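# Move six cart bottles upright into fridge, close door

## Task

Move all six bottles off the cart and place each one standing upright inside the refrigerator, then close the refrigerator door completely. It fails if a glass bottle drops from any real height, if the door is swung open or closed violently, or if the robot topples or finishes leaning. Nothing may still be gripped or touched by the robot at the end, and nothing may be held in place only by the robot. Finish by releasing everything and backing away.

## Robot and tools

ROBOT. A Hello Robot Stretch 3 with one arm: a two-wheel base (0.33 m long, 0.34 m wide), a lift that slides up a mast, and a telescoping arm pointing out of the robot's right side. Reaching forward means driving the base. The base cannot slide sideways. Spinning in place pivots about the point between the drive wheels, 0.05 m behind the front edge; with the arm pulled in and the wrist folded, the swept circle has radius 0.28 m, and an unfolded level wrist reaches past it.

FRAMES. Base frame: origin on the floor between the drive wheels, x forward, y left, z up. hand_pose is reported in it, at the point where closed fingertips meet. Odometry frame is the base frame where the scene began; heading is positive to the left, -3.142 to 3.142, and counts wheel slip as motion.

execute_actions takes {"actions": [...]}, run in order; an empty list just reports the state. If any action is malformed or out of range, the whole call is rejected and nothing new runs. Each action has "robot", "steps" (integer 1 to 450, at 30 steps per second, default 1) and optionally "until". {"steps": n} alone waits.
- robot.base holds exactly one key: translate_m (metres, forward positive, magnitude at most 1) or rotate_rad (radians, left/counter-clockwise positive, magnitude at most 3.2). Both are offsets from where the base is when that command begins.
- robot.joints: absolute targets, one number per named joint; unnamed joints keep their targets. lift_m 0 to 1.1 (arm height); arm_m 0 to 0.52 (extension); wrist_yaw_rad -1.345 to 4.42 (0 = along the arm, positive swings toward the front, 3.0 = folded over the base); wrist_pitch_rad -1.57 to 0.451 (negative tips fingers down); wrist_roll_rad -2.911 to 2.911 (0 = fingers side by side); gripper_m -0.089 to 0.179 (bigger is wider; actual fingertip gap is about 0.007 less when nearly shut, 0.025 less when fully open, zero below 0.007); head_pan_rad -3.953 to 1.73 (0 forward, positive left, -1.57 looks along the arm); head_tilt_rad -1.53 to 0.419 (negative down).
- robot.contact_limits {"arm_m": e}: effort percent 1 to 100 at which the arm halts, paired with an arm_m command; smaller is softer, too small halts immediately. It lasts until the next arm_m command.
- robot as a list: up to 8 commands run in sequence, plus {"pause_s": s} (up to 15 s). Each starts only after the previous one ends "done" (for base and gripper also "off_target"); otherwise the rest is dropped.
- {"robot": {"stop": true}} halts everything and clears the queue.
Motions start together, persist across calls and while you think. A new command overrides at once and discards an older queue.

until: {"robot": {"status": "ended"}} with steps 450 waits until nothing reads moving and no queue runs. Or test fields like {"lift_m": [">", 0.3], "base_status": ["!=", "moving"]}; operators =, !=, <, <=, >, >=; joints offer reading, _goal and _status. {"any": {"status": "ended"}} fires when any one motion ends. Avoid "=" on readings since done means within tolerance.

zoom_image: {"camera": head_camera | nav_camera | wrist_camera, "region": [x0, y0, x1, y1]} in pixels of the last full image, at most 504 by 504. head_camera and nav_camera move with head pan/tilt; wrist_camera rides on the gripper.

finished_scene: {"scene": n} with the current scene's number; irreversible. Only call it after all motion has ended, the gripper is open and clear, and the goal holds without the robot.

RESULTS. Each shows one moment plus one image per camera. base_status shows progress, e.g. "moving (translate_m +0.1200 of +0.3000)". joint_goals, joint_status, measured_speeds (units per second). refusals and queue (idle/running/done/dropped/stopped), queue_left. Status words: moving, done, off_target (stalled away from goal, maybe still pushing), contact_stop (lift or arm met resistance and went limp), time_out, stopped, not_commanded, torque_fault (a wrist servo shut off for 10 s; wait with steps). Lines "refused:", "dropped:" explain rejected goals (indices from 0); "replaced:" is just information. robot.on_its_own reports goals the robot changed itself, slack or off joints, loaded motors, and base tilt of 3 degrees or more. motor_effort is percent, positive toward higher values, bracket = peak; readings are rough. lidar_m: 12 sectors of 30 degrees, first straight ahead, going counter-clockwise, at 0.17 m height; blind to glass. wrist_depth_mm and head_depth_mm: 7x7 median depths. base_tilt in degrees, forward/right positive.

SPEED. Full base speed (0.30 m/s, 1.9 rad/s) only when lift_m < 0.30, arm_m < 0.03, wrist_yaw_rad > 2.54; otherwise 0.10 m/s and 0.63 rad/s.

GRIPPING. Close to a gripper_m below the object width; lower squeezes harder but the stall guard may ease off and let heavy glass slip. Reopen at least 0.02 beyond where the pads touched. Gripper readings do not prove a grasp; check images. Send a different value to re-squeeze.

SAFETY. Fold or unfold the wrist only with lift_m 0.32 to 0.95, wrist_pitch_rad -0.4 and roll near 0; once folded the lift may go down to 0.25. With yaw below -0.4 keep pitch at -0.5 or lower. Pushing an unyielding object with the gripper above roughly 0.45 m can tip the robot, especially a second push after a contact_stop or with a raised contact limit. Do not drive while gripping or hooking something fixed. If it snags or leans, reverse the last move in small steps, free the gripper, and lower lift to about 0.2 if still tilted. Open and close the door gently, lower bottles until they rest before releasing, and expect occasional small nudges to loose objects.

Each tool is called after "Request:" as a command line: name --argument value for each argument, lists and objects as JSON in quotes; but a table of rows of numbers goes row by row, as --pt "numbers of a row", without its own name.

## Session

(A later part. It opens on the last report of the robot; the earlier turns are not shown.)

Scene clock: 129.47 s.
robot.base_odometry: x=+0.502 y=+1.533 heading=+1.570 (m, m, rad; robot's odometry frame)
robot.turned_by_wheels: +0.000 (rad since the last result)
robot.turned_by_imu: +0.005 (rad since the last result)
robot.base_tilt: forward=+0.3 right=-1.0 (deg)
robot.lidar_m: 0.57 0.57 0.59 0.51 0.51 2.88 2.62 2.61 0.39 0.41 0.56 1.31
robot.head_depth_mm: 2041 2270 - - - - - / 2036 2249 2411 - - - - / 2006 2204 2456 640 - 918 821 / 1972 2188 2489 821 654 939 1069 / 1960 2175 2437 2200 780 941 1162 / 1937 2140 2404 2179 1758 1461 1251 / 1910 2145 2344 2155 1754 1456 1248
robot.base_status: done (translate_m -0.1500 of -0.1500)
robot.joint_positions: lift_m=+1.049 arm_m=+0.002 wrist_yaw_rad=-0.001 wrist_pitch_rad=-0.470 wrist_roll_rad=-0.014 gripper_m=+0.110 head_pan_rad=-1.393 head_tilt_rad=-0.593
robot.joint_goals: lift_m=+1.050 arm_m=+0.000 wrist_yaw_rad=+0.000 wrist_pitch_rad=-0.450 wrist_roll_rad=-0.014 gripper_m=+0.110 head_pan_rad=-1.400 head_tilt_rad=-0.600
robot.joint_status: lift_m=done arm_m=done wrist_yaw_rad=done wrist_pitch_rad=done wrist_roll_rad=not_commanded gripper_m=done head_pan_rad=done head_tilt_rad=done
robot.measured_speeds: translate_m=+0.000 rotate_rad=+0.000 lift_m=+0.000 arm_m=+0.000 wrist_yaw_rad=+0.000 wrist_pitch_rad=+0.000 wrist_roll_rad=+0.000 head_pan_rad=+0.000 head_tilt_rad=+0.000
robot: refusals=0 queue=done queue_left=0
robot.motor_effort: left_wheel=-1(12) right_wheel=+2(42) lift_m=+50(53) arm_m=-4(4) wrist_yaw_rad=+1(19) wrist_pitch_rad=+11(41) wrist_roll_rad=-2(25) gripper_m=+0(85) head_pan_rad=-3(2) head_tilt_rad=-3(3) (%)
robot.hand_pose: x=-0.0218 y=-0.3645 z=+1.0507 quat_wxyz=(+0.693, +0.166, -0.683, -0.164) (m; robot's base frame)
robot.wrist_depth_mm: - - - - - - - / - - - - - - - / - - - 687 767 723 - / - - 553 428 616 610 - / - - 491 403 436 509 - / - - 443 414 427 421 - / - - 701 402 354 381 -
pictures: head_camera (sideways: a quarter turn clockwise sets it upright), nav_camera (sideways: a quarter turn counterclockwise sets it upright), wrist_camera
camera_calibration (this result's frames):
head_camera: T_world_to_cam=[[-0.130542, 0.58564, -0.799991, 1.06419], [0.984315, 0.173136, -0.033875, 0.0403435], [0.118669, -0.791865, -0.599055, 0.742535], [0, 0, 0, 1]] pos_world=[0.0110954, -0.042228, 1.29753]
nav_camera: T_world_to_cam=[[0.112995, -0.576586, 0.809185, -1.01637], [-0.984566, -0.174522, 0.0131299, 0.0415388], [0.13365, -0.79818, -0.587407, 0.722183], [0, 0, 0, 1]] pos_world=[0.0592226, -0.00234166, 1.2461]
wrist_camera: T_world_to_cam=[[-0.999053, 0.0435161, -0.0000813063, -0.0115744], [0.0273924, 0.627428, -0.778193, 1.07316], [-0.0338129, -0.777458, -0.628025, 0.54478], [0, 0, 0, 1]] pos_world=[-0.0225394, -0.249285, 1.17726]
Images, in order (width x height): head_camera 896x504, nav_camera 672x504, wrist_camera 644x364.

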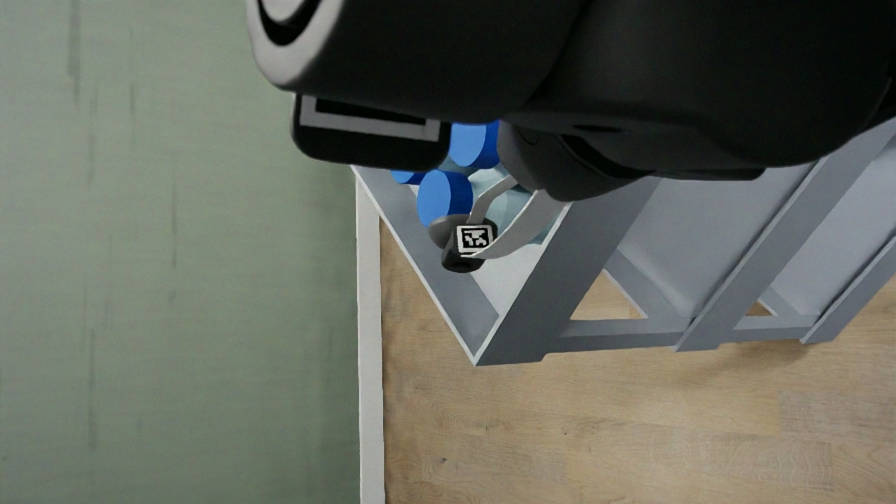

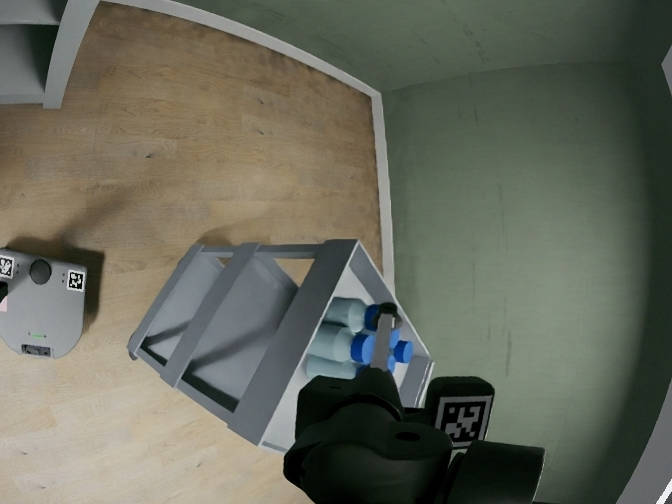

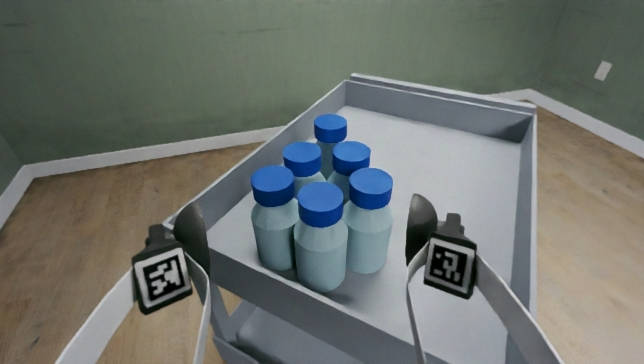

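Request:
execute_actions --actions '[{"robot":[{"base":{"translate_m":-0.01},"joints":{"lift_m":0.9,"gripper_m":0.09}},{"joints":{"arm_m":0.15}}],"steps":450,"until":{"robot":{"status":"ended"}}}]'

Scene clock: 142.57 s.
robot.base_odometry: x=+0.502 y=+1.523 heading=+1.570 (m, m, rad; robot's odometry frame)
robot.turned_by_wheels: +0.000 (rad since the last result)
robot.turned_by_imu: +0.001 (rad since the last result)
robot.base_tilt: forward=+0.3 right=-1.0 (deg)
robot.lidar_m: 0.58 0.58 0.59 0.51 0.51 2.88 2.60 2.61 0.39 0.40 0.55 1.33
robot.head_depth_mm: 2050 2289 1078 950 - 543 809 / 2011 2253 1087 706 - 879 804 / 1997 2220 2434 668 614 915 835 / 1967 2191 2480 802 660 931 1071 / 1958 2170 2405 799 770 925 1155 / 1945 2126 2373 2180 1753 1450 1247 / 1907 2123 2409 2185 1749 1456 1240
robot.base_status: done (translate_m -0.0100 of -0.0100)
robot.joint_positions: lift_m=+0.901 arm_m=+0.150 wrist_yaw_rad=-0.001 wrist_pitch_rad=-0.469 wrist_roll_rad=-0.014 gripper_m=+0.090 head_pan_rad=-1.393 head_tilt_rad=-0.593
robot.joint_goals: lift_m=+0.900 arm_m=+0.150 wrist_yaw_rad=+0.000 wrist_pitch_rad=-0.450 wrist_roll_rad=-0.014 gripper_m=+0.090 head_pan_rad=-1.400 head_tilt_rad=-0.600
robot.joint_status: lift_m=done arm_m=done wrist_yaw_rad=done wrist_pitch_rad=done wrist_roll_rad=not_commanded gripper_m=done head_pan_rad=done head_tilt_rad=done
robot.measured_speeds: translate_m=+0.000 rotate_rad=+0.000 lift_m=+0.000 arm_m=+0.000 wrist_yaw_rad=+0.000 wrist_pitch_rad=+0.000 wrist_roll_rad=+0.000 head_pan_rad=+0.000 head_tilt_rad=+0.000
robot: refusals=0 queue=done queue_left=0
robot.motor_effort: left_wheel=-1(4) right_wheel=+2(3) lift_m=+20(50) arm_m=+3(3) wrist_yaw_rad=+1(1) wrist_pitch_rad=+11(11) wrist_roll_rad=-2(2) gripper_m=+0(76) head_pan_rad=-3(3) head_tilt_rad=-2(1) (%)
robot.hand_pose: x=-0.0218 y=-0.5123 z=+0.9019 quat_wxyz=(+0.693, +0.165, -0.683, -0.164) (m; robot's base frame)
robot.wrist_depth_mm: - - - - - - - / - - - 303 601 553 515 / - - 196 232 191 471 456 / - 311 184 156 179 379 369 / 264 303 203 170 205 314 313 / - 270 231 178 240 268 270 / - 207 234 216 233 236 235
pictures: head_camera (sideways: a quarter turn clockwise sets it upright), nav_camera (sideways: a quarter turn counterclockwise sets it upright), wrist_camera
camera_calibration (this result's frames):
head_camera: T_world_to_cam=[[-0.130539, 0.58564, -0.799991, 1.06419], [0.984316, 0.17313, -0.033875, 0.0403435], [0.118664, -0.791866, -0.599055, 0.742535], [0, 0, 0, 1]] pos_world=[0.0110951, -0.042228, 1.29753]
nav_camera: T_world_to_cam=[[0.112992, -0.576586, 0.809186, -1.01637], [-0.984567, -0.174516, 0.0131299, 0.0415388], [0.133645, -0.798181, -0.587406, 0.722183], [0, 0, 0, 1]] pos_world=[0.0592226, -0.00234199, 1.2461]
wrist_camera: T_world_to_cam=[[-0.999053, 0.0435101, -0.000105663, -0.0051356], [0.0273882, 0.62698, -0.778554, 1.05015], [-0.0338088, -0.77782, -0.627578, 0.335817], [0, 0, 0, 1]] pos_world=[-0.0225388, -0.396992, 1.02835]
Images, in order (width x height): head_camera 896x504, nav_camera 672x504, wrist_camera 644x364.

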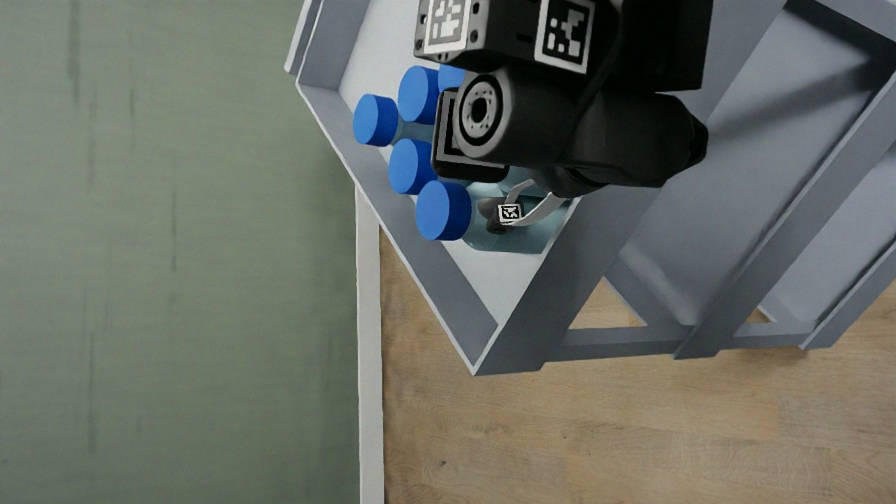

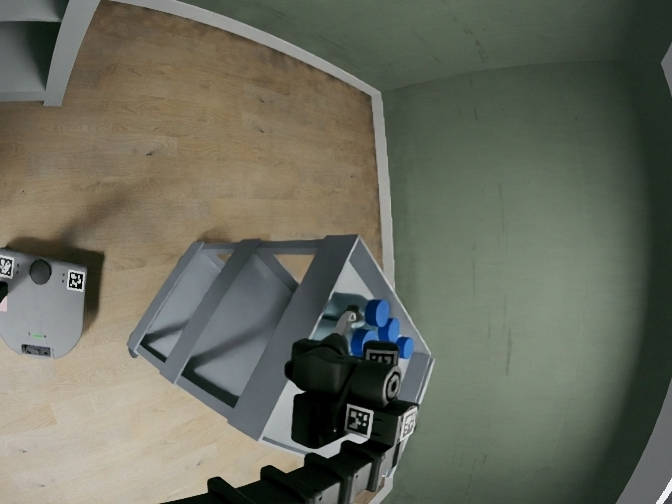

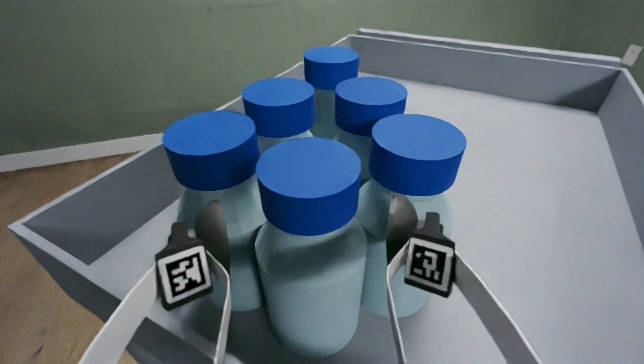

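Request:
execute_actions --actions '[{"robot":[{"joints":{"arm_m":0.165}},{"joints":{"gripper_m":0.02}},{"joints":{"lift_m":1.06}},{"joints":{"arm_m":0.0}},{"base":{"rotate_rad":1.73},"joints":{"head_tilt_rad":-0.3,"head_pan_rad":-1.57}},{"base":{"translate_m":0.3}}],"steps":450,"until":{"robot":{"status":"ended"}}},{"steps":200,"until":{"robot":{"status":"ended"}}}]'

Scene clock: 163.67 s.
robot.base_odometry: x=+0.206 y=+1.476 heading=-2.983 (m, m, rad; robot's odometry frame)
robot.turned_by_wheels: +1.730 (rad since the last result)
robot.turned_by_imu: +1.720 (rad since the last result)
robot.base_tilt: forward=+0.4 right=-0.9 (deg)
robot.lidar_m: 0.21 0.21 2.81 2.62 2.67 0.65 0.68 1.78 0.62 0.77 0.34 0.23
robot.head_depth_mm: 625 624 632 666 - - - / 806 770 818 819 - - - / 857 889 967 1014 - - - / 844 881 951 1003 - - - / 837 887 936 982 728 1067 902 / 828 875 928 971 721 1112 921 / 816 852 897 940 719 961 869
robot.base_status: done (translate_m +0.3000 of +0.3000)
robot.joint_positions: lift_m=+1.059 arm_m=+0.002 wrist_yaw_rad=-0.001 wrist_pitch_rad=-0.503 wrist_roll_rad=-0.014 gripper_m=+0.021 head_pan_rad=-1.563 head_tilt_rad=-0.310
robot.joint_goals: lift_m=+1.060 arm_m=+0.000 wrist_yaw_rad=+0.000 wrist_pitch_rad=-0.450 wrist_roll_rad=-0.014 gripper_m=+0.020 head_pan_rad=-1.570 head_tilt_rad=-0.300
robot.joint_status: lift_m=done arm_m=done wrist_yaw_rad=done wrist_pitch_rad=done wrist_roll_rad=not_commanded gripper_m=done head_pan_rad=done head_tilt_rad=done
robot.measured_speeds: translate_m=+0.000 rotate_rad=+0.000 lift_m=+0.000 arm_m=+0.000 wrist_yaw_rad=+0.000 wrist_pitch_rad=+0.000 wrist_roll_rad=+0.000 head_pan_rad=+0.000 head_tilt_rad=+0.000
robot: refusals=0 queue=done queue_left=0
robot.motor_effort: left_wheel=-2(4) right_wheel=+4(8) lift_m=+54(56) arm_m=-3(3) wrist_yaw_rad=+1(2) wrist_pitch_rad=+30(33) wrist_roll_rad=-2(2) gripper_m=-18(95) head_pan_rad=-4(16) head_tilt_rad=+3(18) (%)
robot.hand_pose: x=-0.0217 y=-0.3598 z=+1.0534 quat_wxyz=(+0.690, +0.177, -0.680, -0.175) (m; robot's base frame)
robot.wrist_depth_mm: 323 520 649 695 517 331 894 / 316 497 626 610 537 360 - / 319 440 475 476 470 405 - / 345 401 415 150 535 - - / 365 454 681 139 538 - - / 342 474 669 160 702 - - / 332 472 692 182 871 - -
pictures: head_camera (sideways: a quarter turn clockwise sets it upright), nav_camera (sideways: a quarter turn counterclockwise sets it upright), wrist_camera
camera_calibration (this result's frames):
head_camera: T_world_to_cam=[[-0.0277253, 0.351771, -0.935675, 1.24053], [0.99949, -0.0050983, -0.0315329, 0.037214], [-0.0158627, -0.936072, -0.35145, 0.421177], [0, 0, 0, 1]] pos_world=[0.00388007, -0.0419402, 1.30993]
nav_camera: T_world_to_cam=[[0.0119453, -0.337789, 0.941146, -1.18787], [-0.999926, -0.00197148, 0.0119837, 0.04312], [-0.00219252, -0.94122, -0.337788, 0.398208], [0, 0, 0, 1]] pos_world=[0.0581793, -0.0263653, 1.25196]
wrist_camera: T_world_to_cam=[[-0.999068, 0.0431432, 0.00138393, -0.0133825], [0.027151, 0.653014, -0.756859, 1.05902], [-0.033557, -0.756116, -0.653577, 0.584718], [0, 0, 0, 1]] pos_world=[-0.0225022, -0.248866, 1.18371]
Images, in order (width x height): head_camera 896x504, nav_camera 672x504, wrist_camera 644x364.

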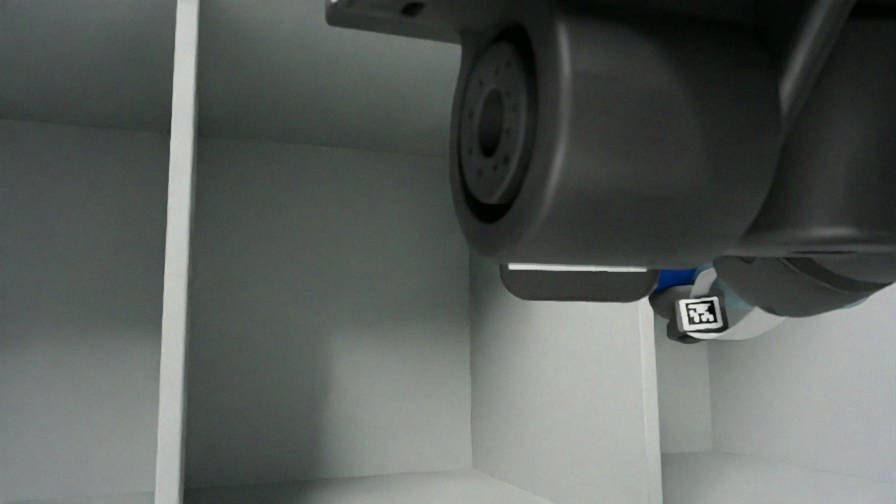

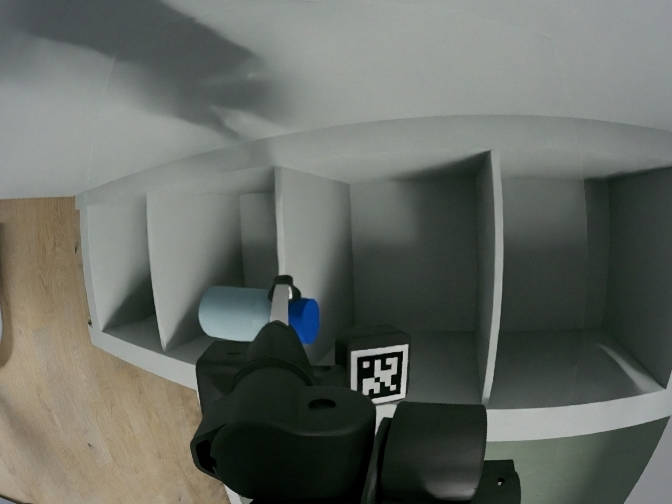

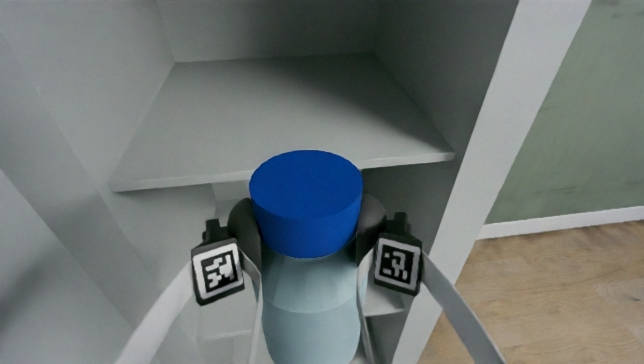

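Request:
execute_actions --actions '[{"robot":[{"base":{"translate_m":0.12},"joints":{"arm_m":0.51}},{"joints":{"lift_m":1.04}}],"steps":450,"until":{"robot":{"status":"ended"}}}]'

Scene clock: 177.43 s.
robot.base_odometry: x=+0.087 y=+1.457 heading=-2.983 (m, m, rad; robot's odometry frame)
robot.turned_by_wheels: +0.000 (rad since the last result)
robot.turned_by_imu: +0.002 (rad since the last result)
robot.base_tilt: forward=+0.2 right=-0.9 (deg)
robot.lidar_m: - - 2.82 2.63 2.69 0.76 0.78 1.76 0.67 0.54 0.15 -
robot.head_depth_mm: 850 889 897 945 749 906 887 / 853 892 957 1018 745 1106 943 / 851 883 - 1001 742 1134 936 / 836 870 923 872 739 1136 932 / 824 874 925 966 727 1113 926 / 786 758 746 725 659 676 665 / 427 451 478 507 535 537 532
robot.base_status: done (translate_m +0.1200 of +0.1200)
robot.joint_positions: lift_m=+1.041 arm_m=+0.510 wrist_yaw_rad=+0.000 wrist_pitch_rad=-0.466 wrist_roll_rad=-0.015 gripper_m=+0.021 head_pan_rad=-1.563 head_tilt_rad=-0.310
robot.joint_goals: lift_m=+1.040 arm_m=+0.510 wrist_yaw_rad=+0.000 wrist_pitch_rad=-0.450 wrist_roll_rad=-0.015 gripper_m=+0.020 head_pan_rad=-1.570 head_tilt_rad=-0.300
robot.joint_status: lift_m=done arm_m=done wrist_yaw_rad=done wrist_pitch_rad=done wrist_roll_rad=not_commanded gripper_m=done head_pan_rad=done head_tilt_rad=done
robot.measured_speeds: translate_m=+0.000 rotate_rad=+0.000 lift_m=+0.000 arm_m=+0.000 wrist_yaw_rad=+0.000 wrist_pitch_rad=+0.000 wrist_roll_rad=+0.000 head_pan_rad=+0.000 head_tilt_rad=+0.000
robot: refusals=0 queue=done queue_left=0
robot.motor_effort: left_wheel=-2(2) right_wheel=+4(9) lift_m=+19(54) arm_m=+2(1) wrist_yaw_rad=+0(0) wrist_pitch_rad=+9(30) wrist_roll_rad=-1(2) gripper_m=-18(18) head_pan_rad=-3(3) head_tilt_rad=+3(4) (%)
robot.hand_pose: x=-0.0216 y=-0.8728 z=+1.0427 quat_wxyz=(+0.693, +0.165, -0.683, -0.162) (m; robot's base frame)
robot.wrist_depth_mm: 188 192 200 209 218 227 237 / 204 212 220 228 240 253 263 / 217 233 243 254 270 284 288 / 213 258 264 150 305 326 307 / 211 290 289 139 318 312 300 / 205 264 256 160 260 269 268 / 202 236 230 184 235 233 235
pictures: head_camera (sideways: a quarter turn clockwise sets it upright), nav_camera (sideways: a quarter turn counterclockwise sets it upright), wrist_camera
camera_calibration (this result's frames):
head_camera: T_world_to_cam=[[-0.0276776, 0.351448, -0.935798, 1.24069], [0.999489, -0.00523774, -0.0315284, 0.0372082], [-0.0159821, -0.936193, -0.351124, 0.420753], [0, 0, 0, 1]] pos_world=[0.00387466, -0.0419371, 1.30994]
nav_camera: T_world_to_cam=[[0.0118993, -0.337463, 0.941264, -1.18803], [-0.999927, -0.0018388, 0.0119817, 0.0431226], [-0.00231257, -0.941337, -0.33746, 0.397781], [0, 0, 0, 1]] pos_world=[0.0581761, -0.0263894, 1.25197]
wrist_camera: T_world_to_cam=[[-0.999114, 0.0420816, 0.000436551, 0.00898591], [0.0259508, 0.624232, -0.780808, 1.38573], [-0.0331301, -0.780104, -0.624771, 0.138904], [0, 0, 0, 1]] pos_world=[-0.0223811, -0.757039, 1.16877]
Images, in order (width x height): head_camera 896x504, nav_camera 672x504, wrist_camera 644x364.

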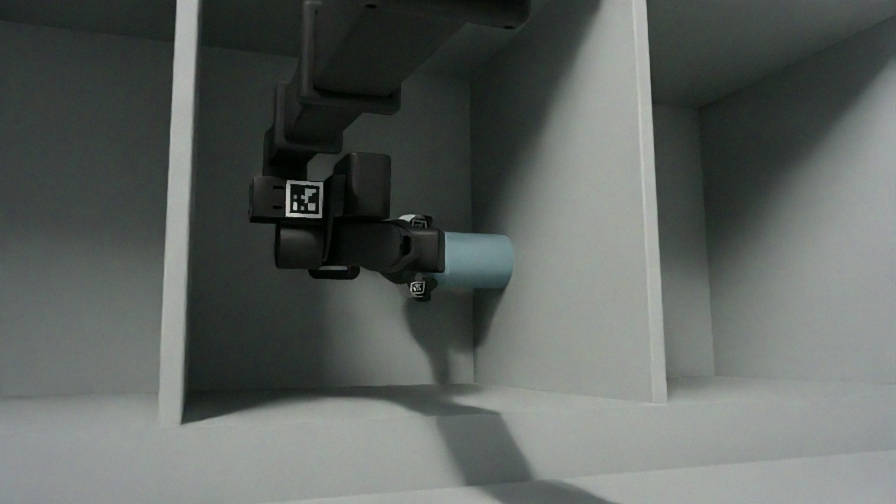

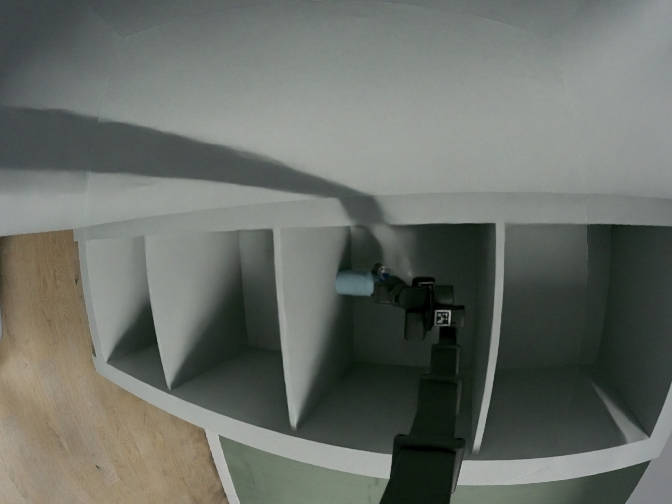

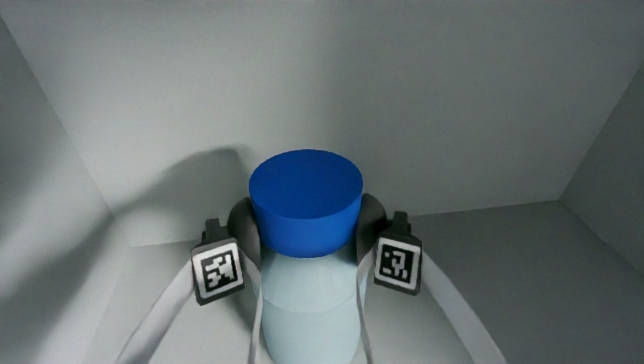

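Request:
execute_actions --actions '[{"robot":[{"joints":{"gripper_m":0.09}},{"joints":{"arm_m":0.0},"base":{"translate_m":-0.42}},{"base":{"rotate_rad":-1.73}},{"base":{"translate_m":-0.06},"joints":{"lift_m":0.9}},{"joints":{"arm_m":0.15}}],"steps":450,"until":{"robot":{"status":"ended"}}},{"steps":200,"until":{"robot":{"status":"ended"}}}]'

Scene clock: 195.77 s.
robot.base_odometry: x=+0.502 y=+1.463 heading=+1.570 (m, m, rad; robot's odometry frame)
robot.turned_by_wheels: -1.730 (rad since the last result)
robot.turned_by_imu: -1.714 (rad since the last result)
robot.base_tilt: forward=+0.4 right=-0.9 (deg)
robot.lidar_m: 0.64 0.64 0.57 0.49 2.23 2.86 2.55 2.55 0.36 0.37 0.51 1.39
robot.head_depth_mm: 2269 2390 2595 2791 989 - - / 2200 2324 2509 2703 1030 - - / 2128 2271 2435 2573 1023 - - / 2077 2218 2355 2473 1011 - - / 2028 2138 2261 2444 763 675 538 / 1953 2074 2202 2366 2444 612 570 / 1925 2031 2172 2264 2384 717 618
robot.base_status: done (translate_m -0.0600 of -0.0600)
robot.joint_positions: lift_m=+0.901 arm_m=+0.150 wrist_yaw_rad=+0.001 wrist_pitch_rad=-0.464 wrist_roll_rad=-0.015 gripper_m=+0.090 head_pan_rad=-1.563 head_tilt_rad=-0.309
robot.joint_goals: lift_m=+0.900 arm_m=+0.150 wrist_yaw_rad=+0.000 wrist_pitch_rad=-0.450 wrist_roll_rad=-0.015 gripper_m=+0.090 head_pan_rad=-1.570 head_tilt_rad=-0.300
robot.joint_status: lift_m=done arm_m=done wrist_yaw_rad=done wrist_pitch_rad=done wrist_roll_rad=not_commanded gripper_m=done head_pan_rad=done head_tilt_rad=done
robot.measured_speeds: translate_m=+0.000 rotate_rad=+0.000 lift_m=+0.000 arm_m=+0.000 wrist_yaw_rad=+0.000 wrist_pitch_rad=+0.000 wrist_roll_rad=+0.000 head_pan_rad=+0.000 head_tilt_rad=+0.000
robot: refusals=0 queue=done queue_left=0
robot.motor_effort: left_wheel=+1(4) right_wheel=-2(6) lift_m=+20(21) arm_m=+3(5) wrist_yaw_rad=-1(1) wrist_pitch_rad=+8(9) wrist_roll_rad=-1(1) gripper_m=+0(85) head_pan_rad=-3(3) head_tilt_rad=+3(4) (%)
robot.hand_pose: x=-0.0213 y=-0.5129 z=+0.9029 quat_wxyz=(+0.694, +0.165, -0.683, -0.161) (m; robot's base frame)
robot.wrist_depth_mm: - - - - - - - / - - 322 613 584 526 - / - 205 240 195 480 479 463 / 294 193 252 182 381 382 355 / 299 200 289 202 328 318 280 / 273 258 272 231 263 269 252 / 615 237 238 235 237 236 224
pictures: head_camera (sideways: a quarter turn clockwise sets it upright), nav_camera (sideways: a quarter turn counterclockwise sets it upright), wrist_camera
camera_calibration (this result's frames):
head_camera: T_world_to_cam=[[-0.0276752, 0.351398, -0.935817, 1.24071], [0.999489, -0.00524528, -0.0315277, 0.0372073], [-0.0159874, -0.936212, -0.351073, 0.420687], [0, 0, 0, 1]] pos_world=[0.00387441, -0.0419366, 1.30995]
nav_camera: T_world_to_cam=[[0.011897, -0.337412, 0.941282, -1.18805], [-0.999927, -0.00183231, 0.0119814, 0.043123], [-0.00231793, -0.941355, -0.337409, 0.397715], [0, 0, 0, 1]] pos_world=[0.0581759, -0.0263924, 1.25197]
wrist_camera: T_world_to_cam=[[-0.99917, 0.0407331, 0.000374682, -0.00643691], [0.0251135, 0.623216, -0.781646, 1.0522], [-0.0320724, -0.780988, -0.623722, 0.33091], [0, 0, 0, 1]] pos_world=[-0.0222429, -0.397047, 1.02885]
Images, in order (width x height): head_camera 896x504, nav_camera 672x504, wrist_camera 644x364.

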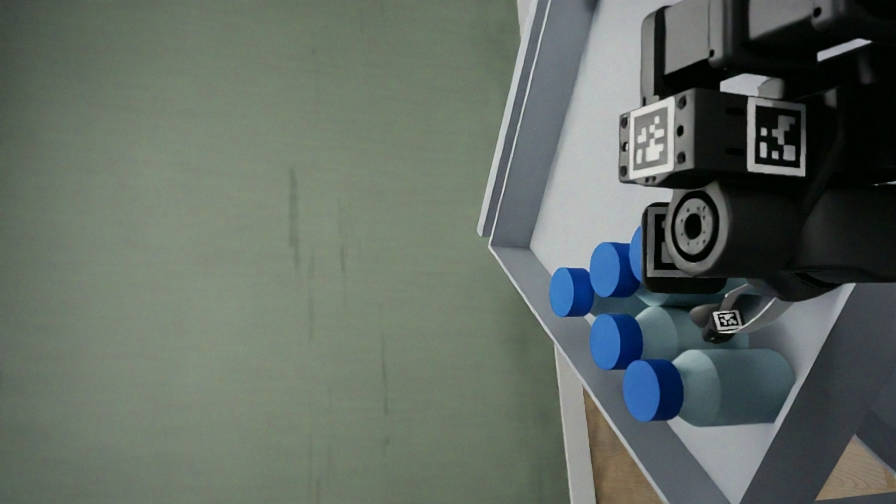

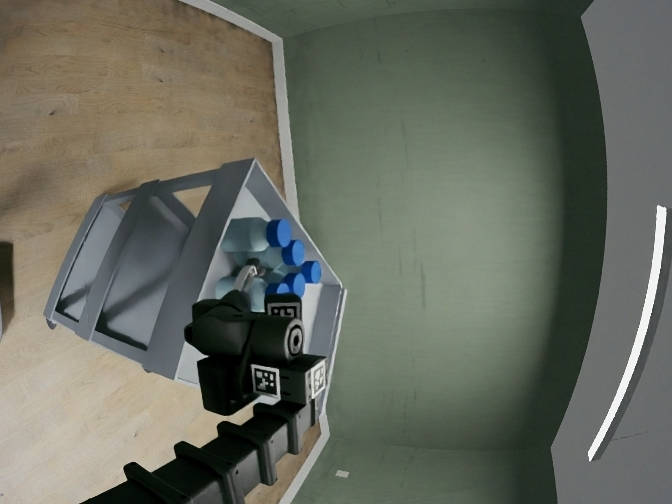

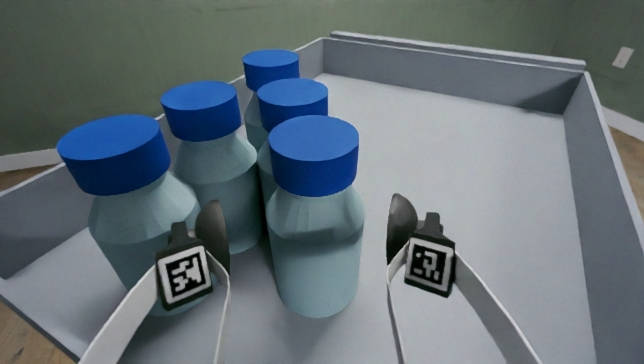

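Request:
execute_actions --actions '[{"robot":[{"joints":{"arm_m":0.195}},{"joints":{"gripper_m":0.02}},{"joints":{"lift_m":1.08}},{"joints":{"arm_m":0.0},"base":{"translate_m":0.06}},{"base":{"rotate_rad":1.73}},{"base":{"translate_m":0.28}},{"joints":{"arm_m":0.51}},{"joints":{"lift_m":1.042}}],"steps":450,"until":{"robot":{"status":"ended"}}},{"steps":300,"until":{"robot":{"status":"ended"}}},{"robot":[{"joints":{"gripper_m":0.09}},{"joints":{"arm_m":0.0},"base":{"translate_m":-0.28}},{"base":{"rotate_rad":-1.73}},{"base":{"translate_m":-0.045},"joints":{"lift_m":0.9}},{"joints":{"arm_m":0.17}}],"steps":450,"until":{"robot":{"status":"ended"}}},{"steps":200,"until":{"robot":{"status":"ended"}}}]'

Scene clock: 239.23 s.
robot.base_odometry: x=+0.502 y=+1.478 heading=+1.570 (m, m, rad; robot's odometry frame)
robot.turned_by_wheels: +0.000 (rad since the last result)
robot.turned_by_imu: +0.041 (rad since the last result)
robot.base_tilt: forward=+0.3 right=-1.0 (deg)
robot.lidar_m: 0.63 0.63 0.62 0.54 2.28 2.90 2.55 2.56 0.33 0.35 0.49 1.35
robot.head_depth_mm: 2174 2320 2489 2689 979 - - / 2111 2262 2413 2597 1020 - - / 2045 2180 2326 2492 1051 - - / 2040 2142 2273 2448 964 - - / 1973 2095 2214 2353 2473 604 597 / 1927 2021 2139 2295 2453 674 549 / 1871 1975 2102 2229 2347 683 589
robot.base_status: done (translate_m -0.0450 of -0.0450)
robot.joint_positions: lift_m=+0.901 arm_m=+0.170 wrist_yaw_rad=-0.001 wrist_pitch_rad=-0.471 wrist_roll_rad=-0.022 gripper_m=+0.090 head_pan_rad=-1.565 head_tilt_rad=-0.307
robot.joint_goals: lift_m=+0.900 arm_m=+0.170 wrist_yaw_rad=+0.000 wrist_pitch_rad=-0.450 wrist_roll_rad=-0.022 gripper_m=+0.090 head_pan_rad=-1.570 head_tilt_rad=-0.300
robot.joint_status: lift_m=done arm_m=done wrist_yaw_rad=done wrist_pitch_rad=done wrist_roll_rad=not_commanded gripper_m=done head_pan_rad=done head_tilt_rad=done
robot.measured_speeds: translate_m=+0.000 rotate_rad=+0.000 lift_m=+0.000 arm_m=+0.000 wrist_yaw_rad=+0.000 wrist_pitch_rad=+0.000 wrist_roll_rad=+0.000 head_pan_rad=+0.000 head_tilt_rad=+0.000
robot: refusals=0 queue=done queue_left=0
robot.motor_effort: left_wheel=+1(50) right_wheel=+0(58) lift_m=+21(55) arm_m=+3(5) wrist_yaw_rad=+0(82) wrist_pitch_rad=+12(34) wrist_roll_rad=+2(1) gripper_m=+0(93) head_pan_rad=-2(3) head_tilt_rad=+3(3) (%)
robot.hand_pose: x=-0.0216 y=-0.5319 z=+0.9014 quat_wxyz=(+0.695, +0.167, -0.680, -0.164) (m; robot's base frame)
robot.wrist_depth_mm: - - - - - - - / - - - 434 562 507 463 / - - 199 201 459 480 456 / - 150 200 201 364 379 379 / 247 154 204 209 206 316 315 / 255 165 228 245 256 270 273 / 236 190 216 235 235 234 236
pictures: head_camera (sideways: a quarter turn clockwise sets it upright), nav_camera (sideways: a quarter turn counterclockwise sets it upright), wrist_camera
camera_calibration (this result's frames):
head_camera: T_world_to_cam=[[-0.0270501, 0.349334, -0.936608, 1.24174], [0.999479, -0.00705852, -0.0314986, 0.0371695], [-0.0176146, -0.936972, -0.348961, 0.417949], [0, 0, 0, 1]] pos_world=[0.00380121, -0.0419144, 1.31004]
nav_camera: T_world_to_cam=[[0.0112963, -0.335309, 0.942041, -1.18904], [-0.999928, -0.0000623595, 0.0119682, 0.0431401], [-0.00395431, -0.942108, -0.335285, 0.394961], [0, 0, 0, 1]] pos_world=[0.0581305, -0.0265957, 1.25203]
wrist_camera: T_world_to_cam=[[-0.999201, 0.0394017, 0.0066677, -0.0124239], [0.0196034, 0.628687, -0.777412, 1.0618], [-0.0348232, -0.77666, -0.628957, 0.322118], [0, 0, 0, 1]] pos_world=[-0.0220118, -0.416875, 1.02814]
Images, in order (width x height): head_camera 896x504, nav_camera 672x504, wrist_camera 644x364.

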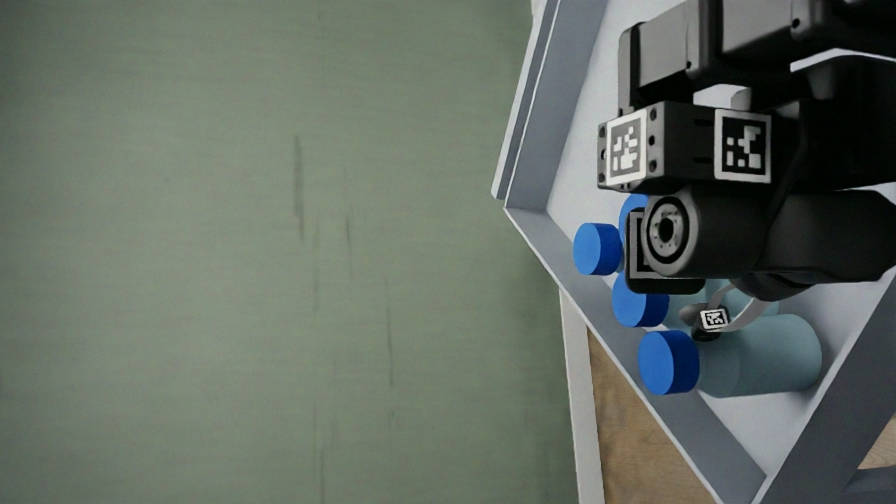

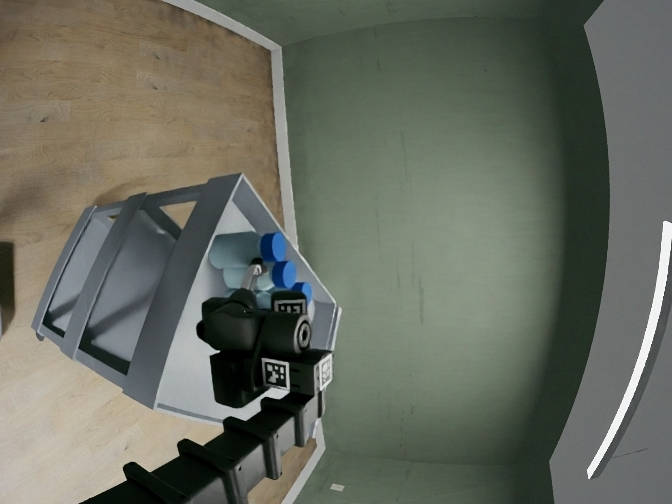

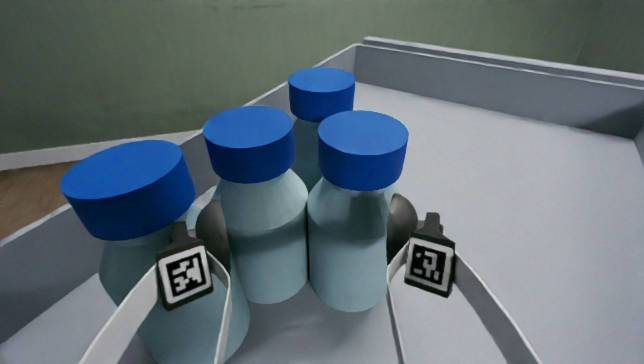

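Request:
execute_actions --actions '[{"robot":[{"joints":{"arm_m":0.1}},{"base":{"translate_m":-0.038}},{"joints":{"arm_m":0.2}}],"steps":450,"until":{"robot":{"status":"ended"}}}]'

Scene clock: 248.30 s.
robot.base_odometry: x=+0.502 y=+1.440 heading=+1.570 (m, m, rad; robot's odometry frame)
robot.turned_by_wheels: +0.000 (rad since the last result)
robot.turned_by_imu: +0.001 (rad since the last result)
robot.base_tilt: forward=+0.5 right=-1.1 (deg)
robot.lidar_m: 0.67 0.67 0.61 0.53 2.25 2.85 2.52 2.53 0.31 0.32 0.46 1.40
robot.head_depth_mm: 2177 2317 2482 2692 965 - - / 2126 2295 2399 2569 1023 - 574 / 2071 2219 2348 2501 1056 - 572 / 2034 2131 2304 2428 1025 - 568 / 1973 2068 2220 2352 907 642 600 / 1927 2048 2157 2309 2418 581 583 / 1878 1999 2102 2239 2323 697 556
robot.base_status: done (translate_m -0.0380 of -0.0380)
robot.joint_positions: lift_m=+0.900 arm_m=+0.200 wrist_yaw_rad=-0.001 wrist_pitch_rad=-0.470 wrist_roll_rad=-0.022 gripper_m=+0.090 head_pan_rad=-1.565 head_tilt_rad=-0.307
robot.joint_goals: lift_m=+0.900 arm_m=+0.200 wrist_yaw_rad=+0.000 wrist_pitch_rad=-0.450 wrist_roll_rad=-0.022 gripper_m=+0.090 head_pan_rad=-1.570 head_tilt_rad=-0.300
robot.joint_status: lift_m=done arm_m=done wrist_yaw_rad=done wrist_pitch_rad=done wrist_roll_rad=not_commanded gripper_m=done head_pan_rad=done head_tilt_rad=done
robot.measured_speeds: translate_m=+0.000 rotate_rad=+0.000 lift_m=+0.000 arm_m=+0.000 wrist_yaw_rad=+0.000 wrist_pitch_rad=+0.000 wrist_roll_rad=+0.000 head_pan_rad=+0.000 head_tilt_rad=+0.000
robot: refusals=0 queue=done queue_left=0
robot.motor_effort: left_wheel=+1(3) right_wheel=-2(6) lift_m=+20(21) arm_m=+3(1) wrist_yaw_rad=+1(1) wrist_pitch_rad=+11(12) wrist_roll_rad=+2(2) gripper_m=+0(1) head_pan_rad=-2(2) head_tilt_rad=+2(2) (%)
robot.hand_pose: x=-0.0217 y=-0.5621 z=+0.9017 quat_wxyz=(+0.695, +0.166, -0.680, -0.163) (m; robot's base frame)
robot.wrist_depth_mm: - - - - - - - / - - - 568 536 481 - / - - 218 455 483 474 439 / - 163 165 157 378 376 381 / 131 280 190 174 328 317 318 / 134 159 201 185 262 271 269 / 136 177 228 223 235 236 236
pictures: head_camera (sideways: a quarter turn clockwise sets it upright), nav_camera (sideways: a quarter turn counterclockwise sets it upright), wrist_camera
camera_calibration (this result's frames):
head_camera: T_world_to_cam=[[-0.0270502, 0.349334, -0.936608, 1.24174], [0.999479, -0.00705828, -0.0314986, 0.0371695], [-0.0176144, -0.936972, -0.348961, 0.417949], [0, 0, 0, 1]] pos_world=[0.00380122, -0.0419144, 1.31004]
nav_camera: T_world_to_cam=[[0.0112964, -0.335309, 0.942041, -1.18904], [-0.999928, -0.0000625976, 0.0119682, 0.0431401], [-0.00395408, -0.942108, -0.335285, 0.394961], [0, 0, 0, 1]] pos_world=[0.0581305, -0.0265957, 1.25203]
wrist_camera: T_world_to_cam=[[-0.9992, 0.0394495, 0.00662282, -0.0111767], [0.0196273, 0.627768, -0.778153, 1.08114], [-0.0348553, -0.7774, -0.62804, 0.297565], [0, 0, 0, 1]] pos_world=[-0.0220159, -0.446937, 1.02825]
Images, in order (width x height): head_camera 896x504, nav_camera 672x504, wrist_camera 644x364.

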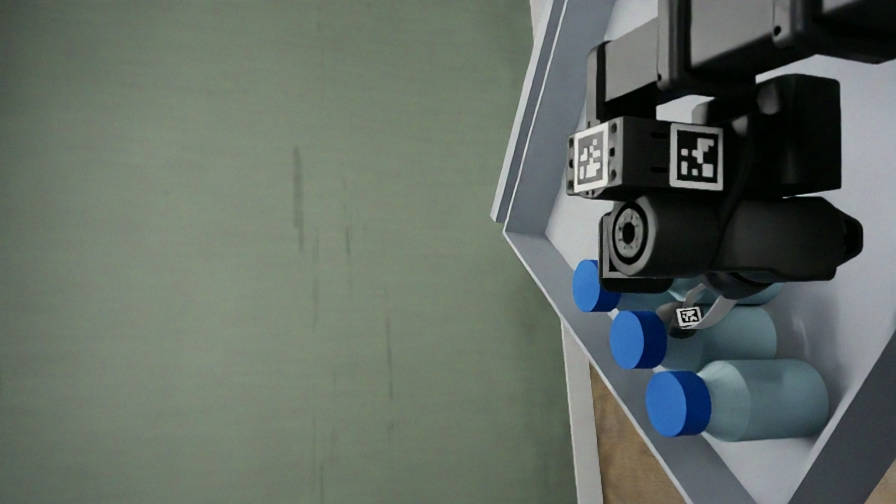

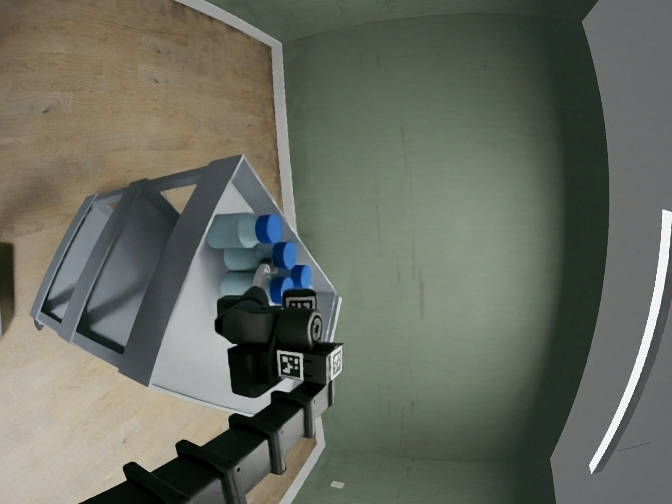

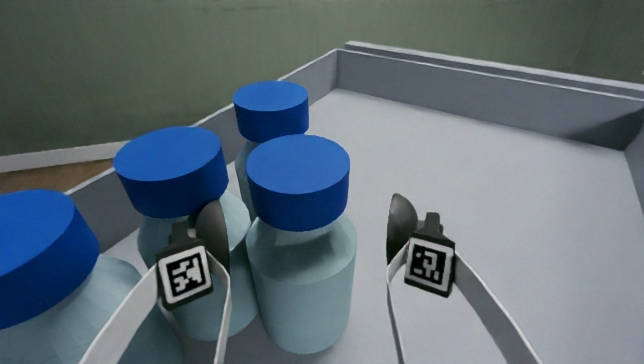

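Request:
execute_actions --actions '[{"robot":[{"joints":{"gripper_m":0.075}},{"joints":{"arm_m":0.22}},{"joints":{"gripper_m":0.02}},{"joints":{"lift_m":1.08}},{"joints":{"arm_m":0.0},"base":{"translate_m":0.08}},{"base":{"rotate_rad":1.69}},{"base":{"translate_m":0.4}}],"steps":450,"until":{"robot":{"status":"ended"}}},{"steps":300,"until":{"robot":{"status":"ended"}}}]'

Scene clock: 272.80 s.
robot.base_odometry: x=+0.105 y=+1.473 heading=-3.023 (m, m, rad; robot's odometry frame)
robot.turned_by_wheels: +1.690 (rad since the last result)
robot.turned_by_imu: +1.682 (rad since the last result)
robot.base_tilt: forward=+0.3 right=-0.9 (deg)
robot.lidar_m: 0.16 0.16 2.75 2.63 2.68 0.70 0.72 1.78 0.64 0.81 0.25 0.17
robot.head_depth_mm: 727 729 768 - - - - / 858 889 948 - - - - / 853 888 949 - - - - / 839 877 939 - - - - / 829 868 931 872 734 1089 898 / 821 870 915 969 728 1097 923 / 742 731 726 714 661 616 681
robot.base_status: done (translate_m +0.4000 of +0.4000)
robot.joint_positions: lift_m=+1.079 arm_m=+0.002 wrist_yaw_rad=+0.000 wrist_pitch_rad=-0.496 wrist_roll_rad=-0.022 gripper_m=+0.021 head_pan_rad=-1.565 head_tilt_rad=-0.307
robot.joint_goals: lift_m=+1.080 arm_m=+0.000 wrist_yaw_rad=+0.000 wrist_pitch_rad=-0.450 wrist_roll_rad=-0.022 gripper_m=+0.020 head_pan_rad=-1.570 head_tilt_rad=-0.300
robot.joint_status: lift_m=done arm_m=done wrist_yaw_rad=done wrist_pitch_rad=done wrist_roll_rad=not_commanded gripper_m=done head_pan_rad=done head_tilt_rad=done
robot.measured_speeds: translate_m=+0.000 rotate_rad=+0.000 lift_m=+0.000 arm_m=+0.000 wrist_yaw_rad=+0.000 wrist_pitch_rad=+0.000 wrist_roll_rad=+0.000 head_pan_rad=+0.000 head_tilt_rad=+0.000
robot: refusals=0 queue=done queue_left=0
robot.motor_effort: left_wheel=-2(5) right_wheel=+4(9) lift_m=+53(54) arm_m=-3(2) wrist_yaw_rad=+0(3) wrist_pitch_rad=+26(31) wrist_roll_rad=+2(2) gripper_m=-19(94) head_pan_rad=-3(2) head_tilt_rad=+3(3) (%)
robot.hand_pose: x=-0.0216 y=-0.3608 z=+1.0749 quat_wxyz=(+0.693, +0.176, -0.678, -0.172) (m; robot's base frame)
robot.wrist_depth_mm: 257 397 643 658 627 390 320 / 276 385 625 615 609 394 368 / 300 370 522 530 535 411 - / 296 367 423 150 493 456 - / 290 404 347 136 618 546 - / 283 411 516 157 740 - - / 278 382 640 179 817 - -
pictures: head_camera (sideways: a quarter turn clockwise sets it upright), nav_camera (sideways: a quarter turn counterclockwise sets it upright), wrist_camera
camera_calibration (this result's frames):
head_camera: T_world_to_cam=[[-0.0270503, 0.349334, -0.936608, 1.24174], [0.999479, -0.00705816, -0.0314986, 0.0371695], [-0.0176143, -0.936972, -0.348961, 0.417949], [0, 0, 0, 1]] pos_world=[0.00380122, -0.0419144, 1.31004]
nav_camera: T_world_to_cam=[[0.0112964, -0.335309, 0.942041, -1.18904], [-0.999928, -0.0000627175, 0.0119682, 0.0431401], [-0.00395397, -0.942108, -0.335285, 0.394961], [0, 0, 0, 1]] pos_world=[0.0581305, -0.0265957, 1.25203]
wrist_camera: T_world_to_cam=[[-0.999208, 0.0390474, 0.00763357, -0.0214492], [0.0194982, 0.647828, -0.761537, 1.07897], [-0.0346813, -0.760785, -0.648076, 0.590421], [0, 0, 0, 1]] pos_world=[-0.0219936, -0.248966, 1.20448]
Images, in order (width x height): head_camera 896x504, nav_camera 672x504, wrist_camera 644x364.

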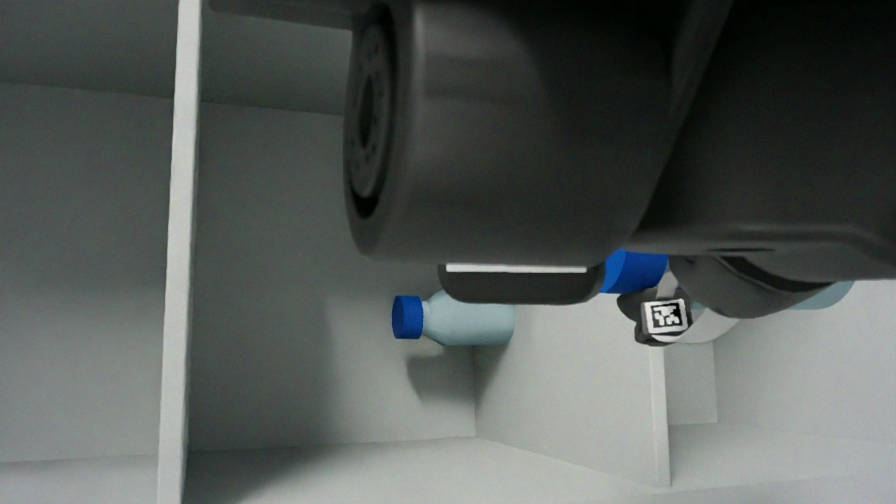

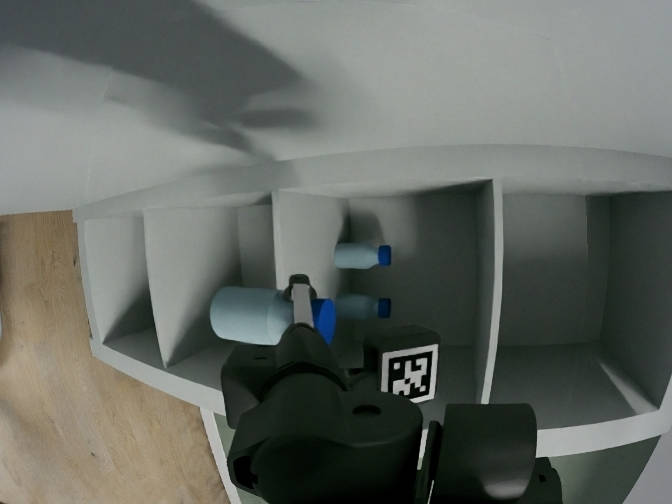

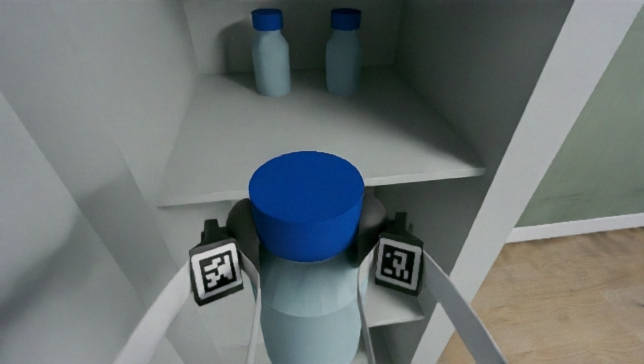

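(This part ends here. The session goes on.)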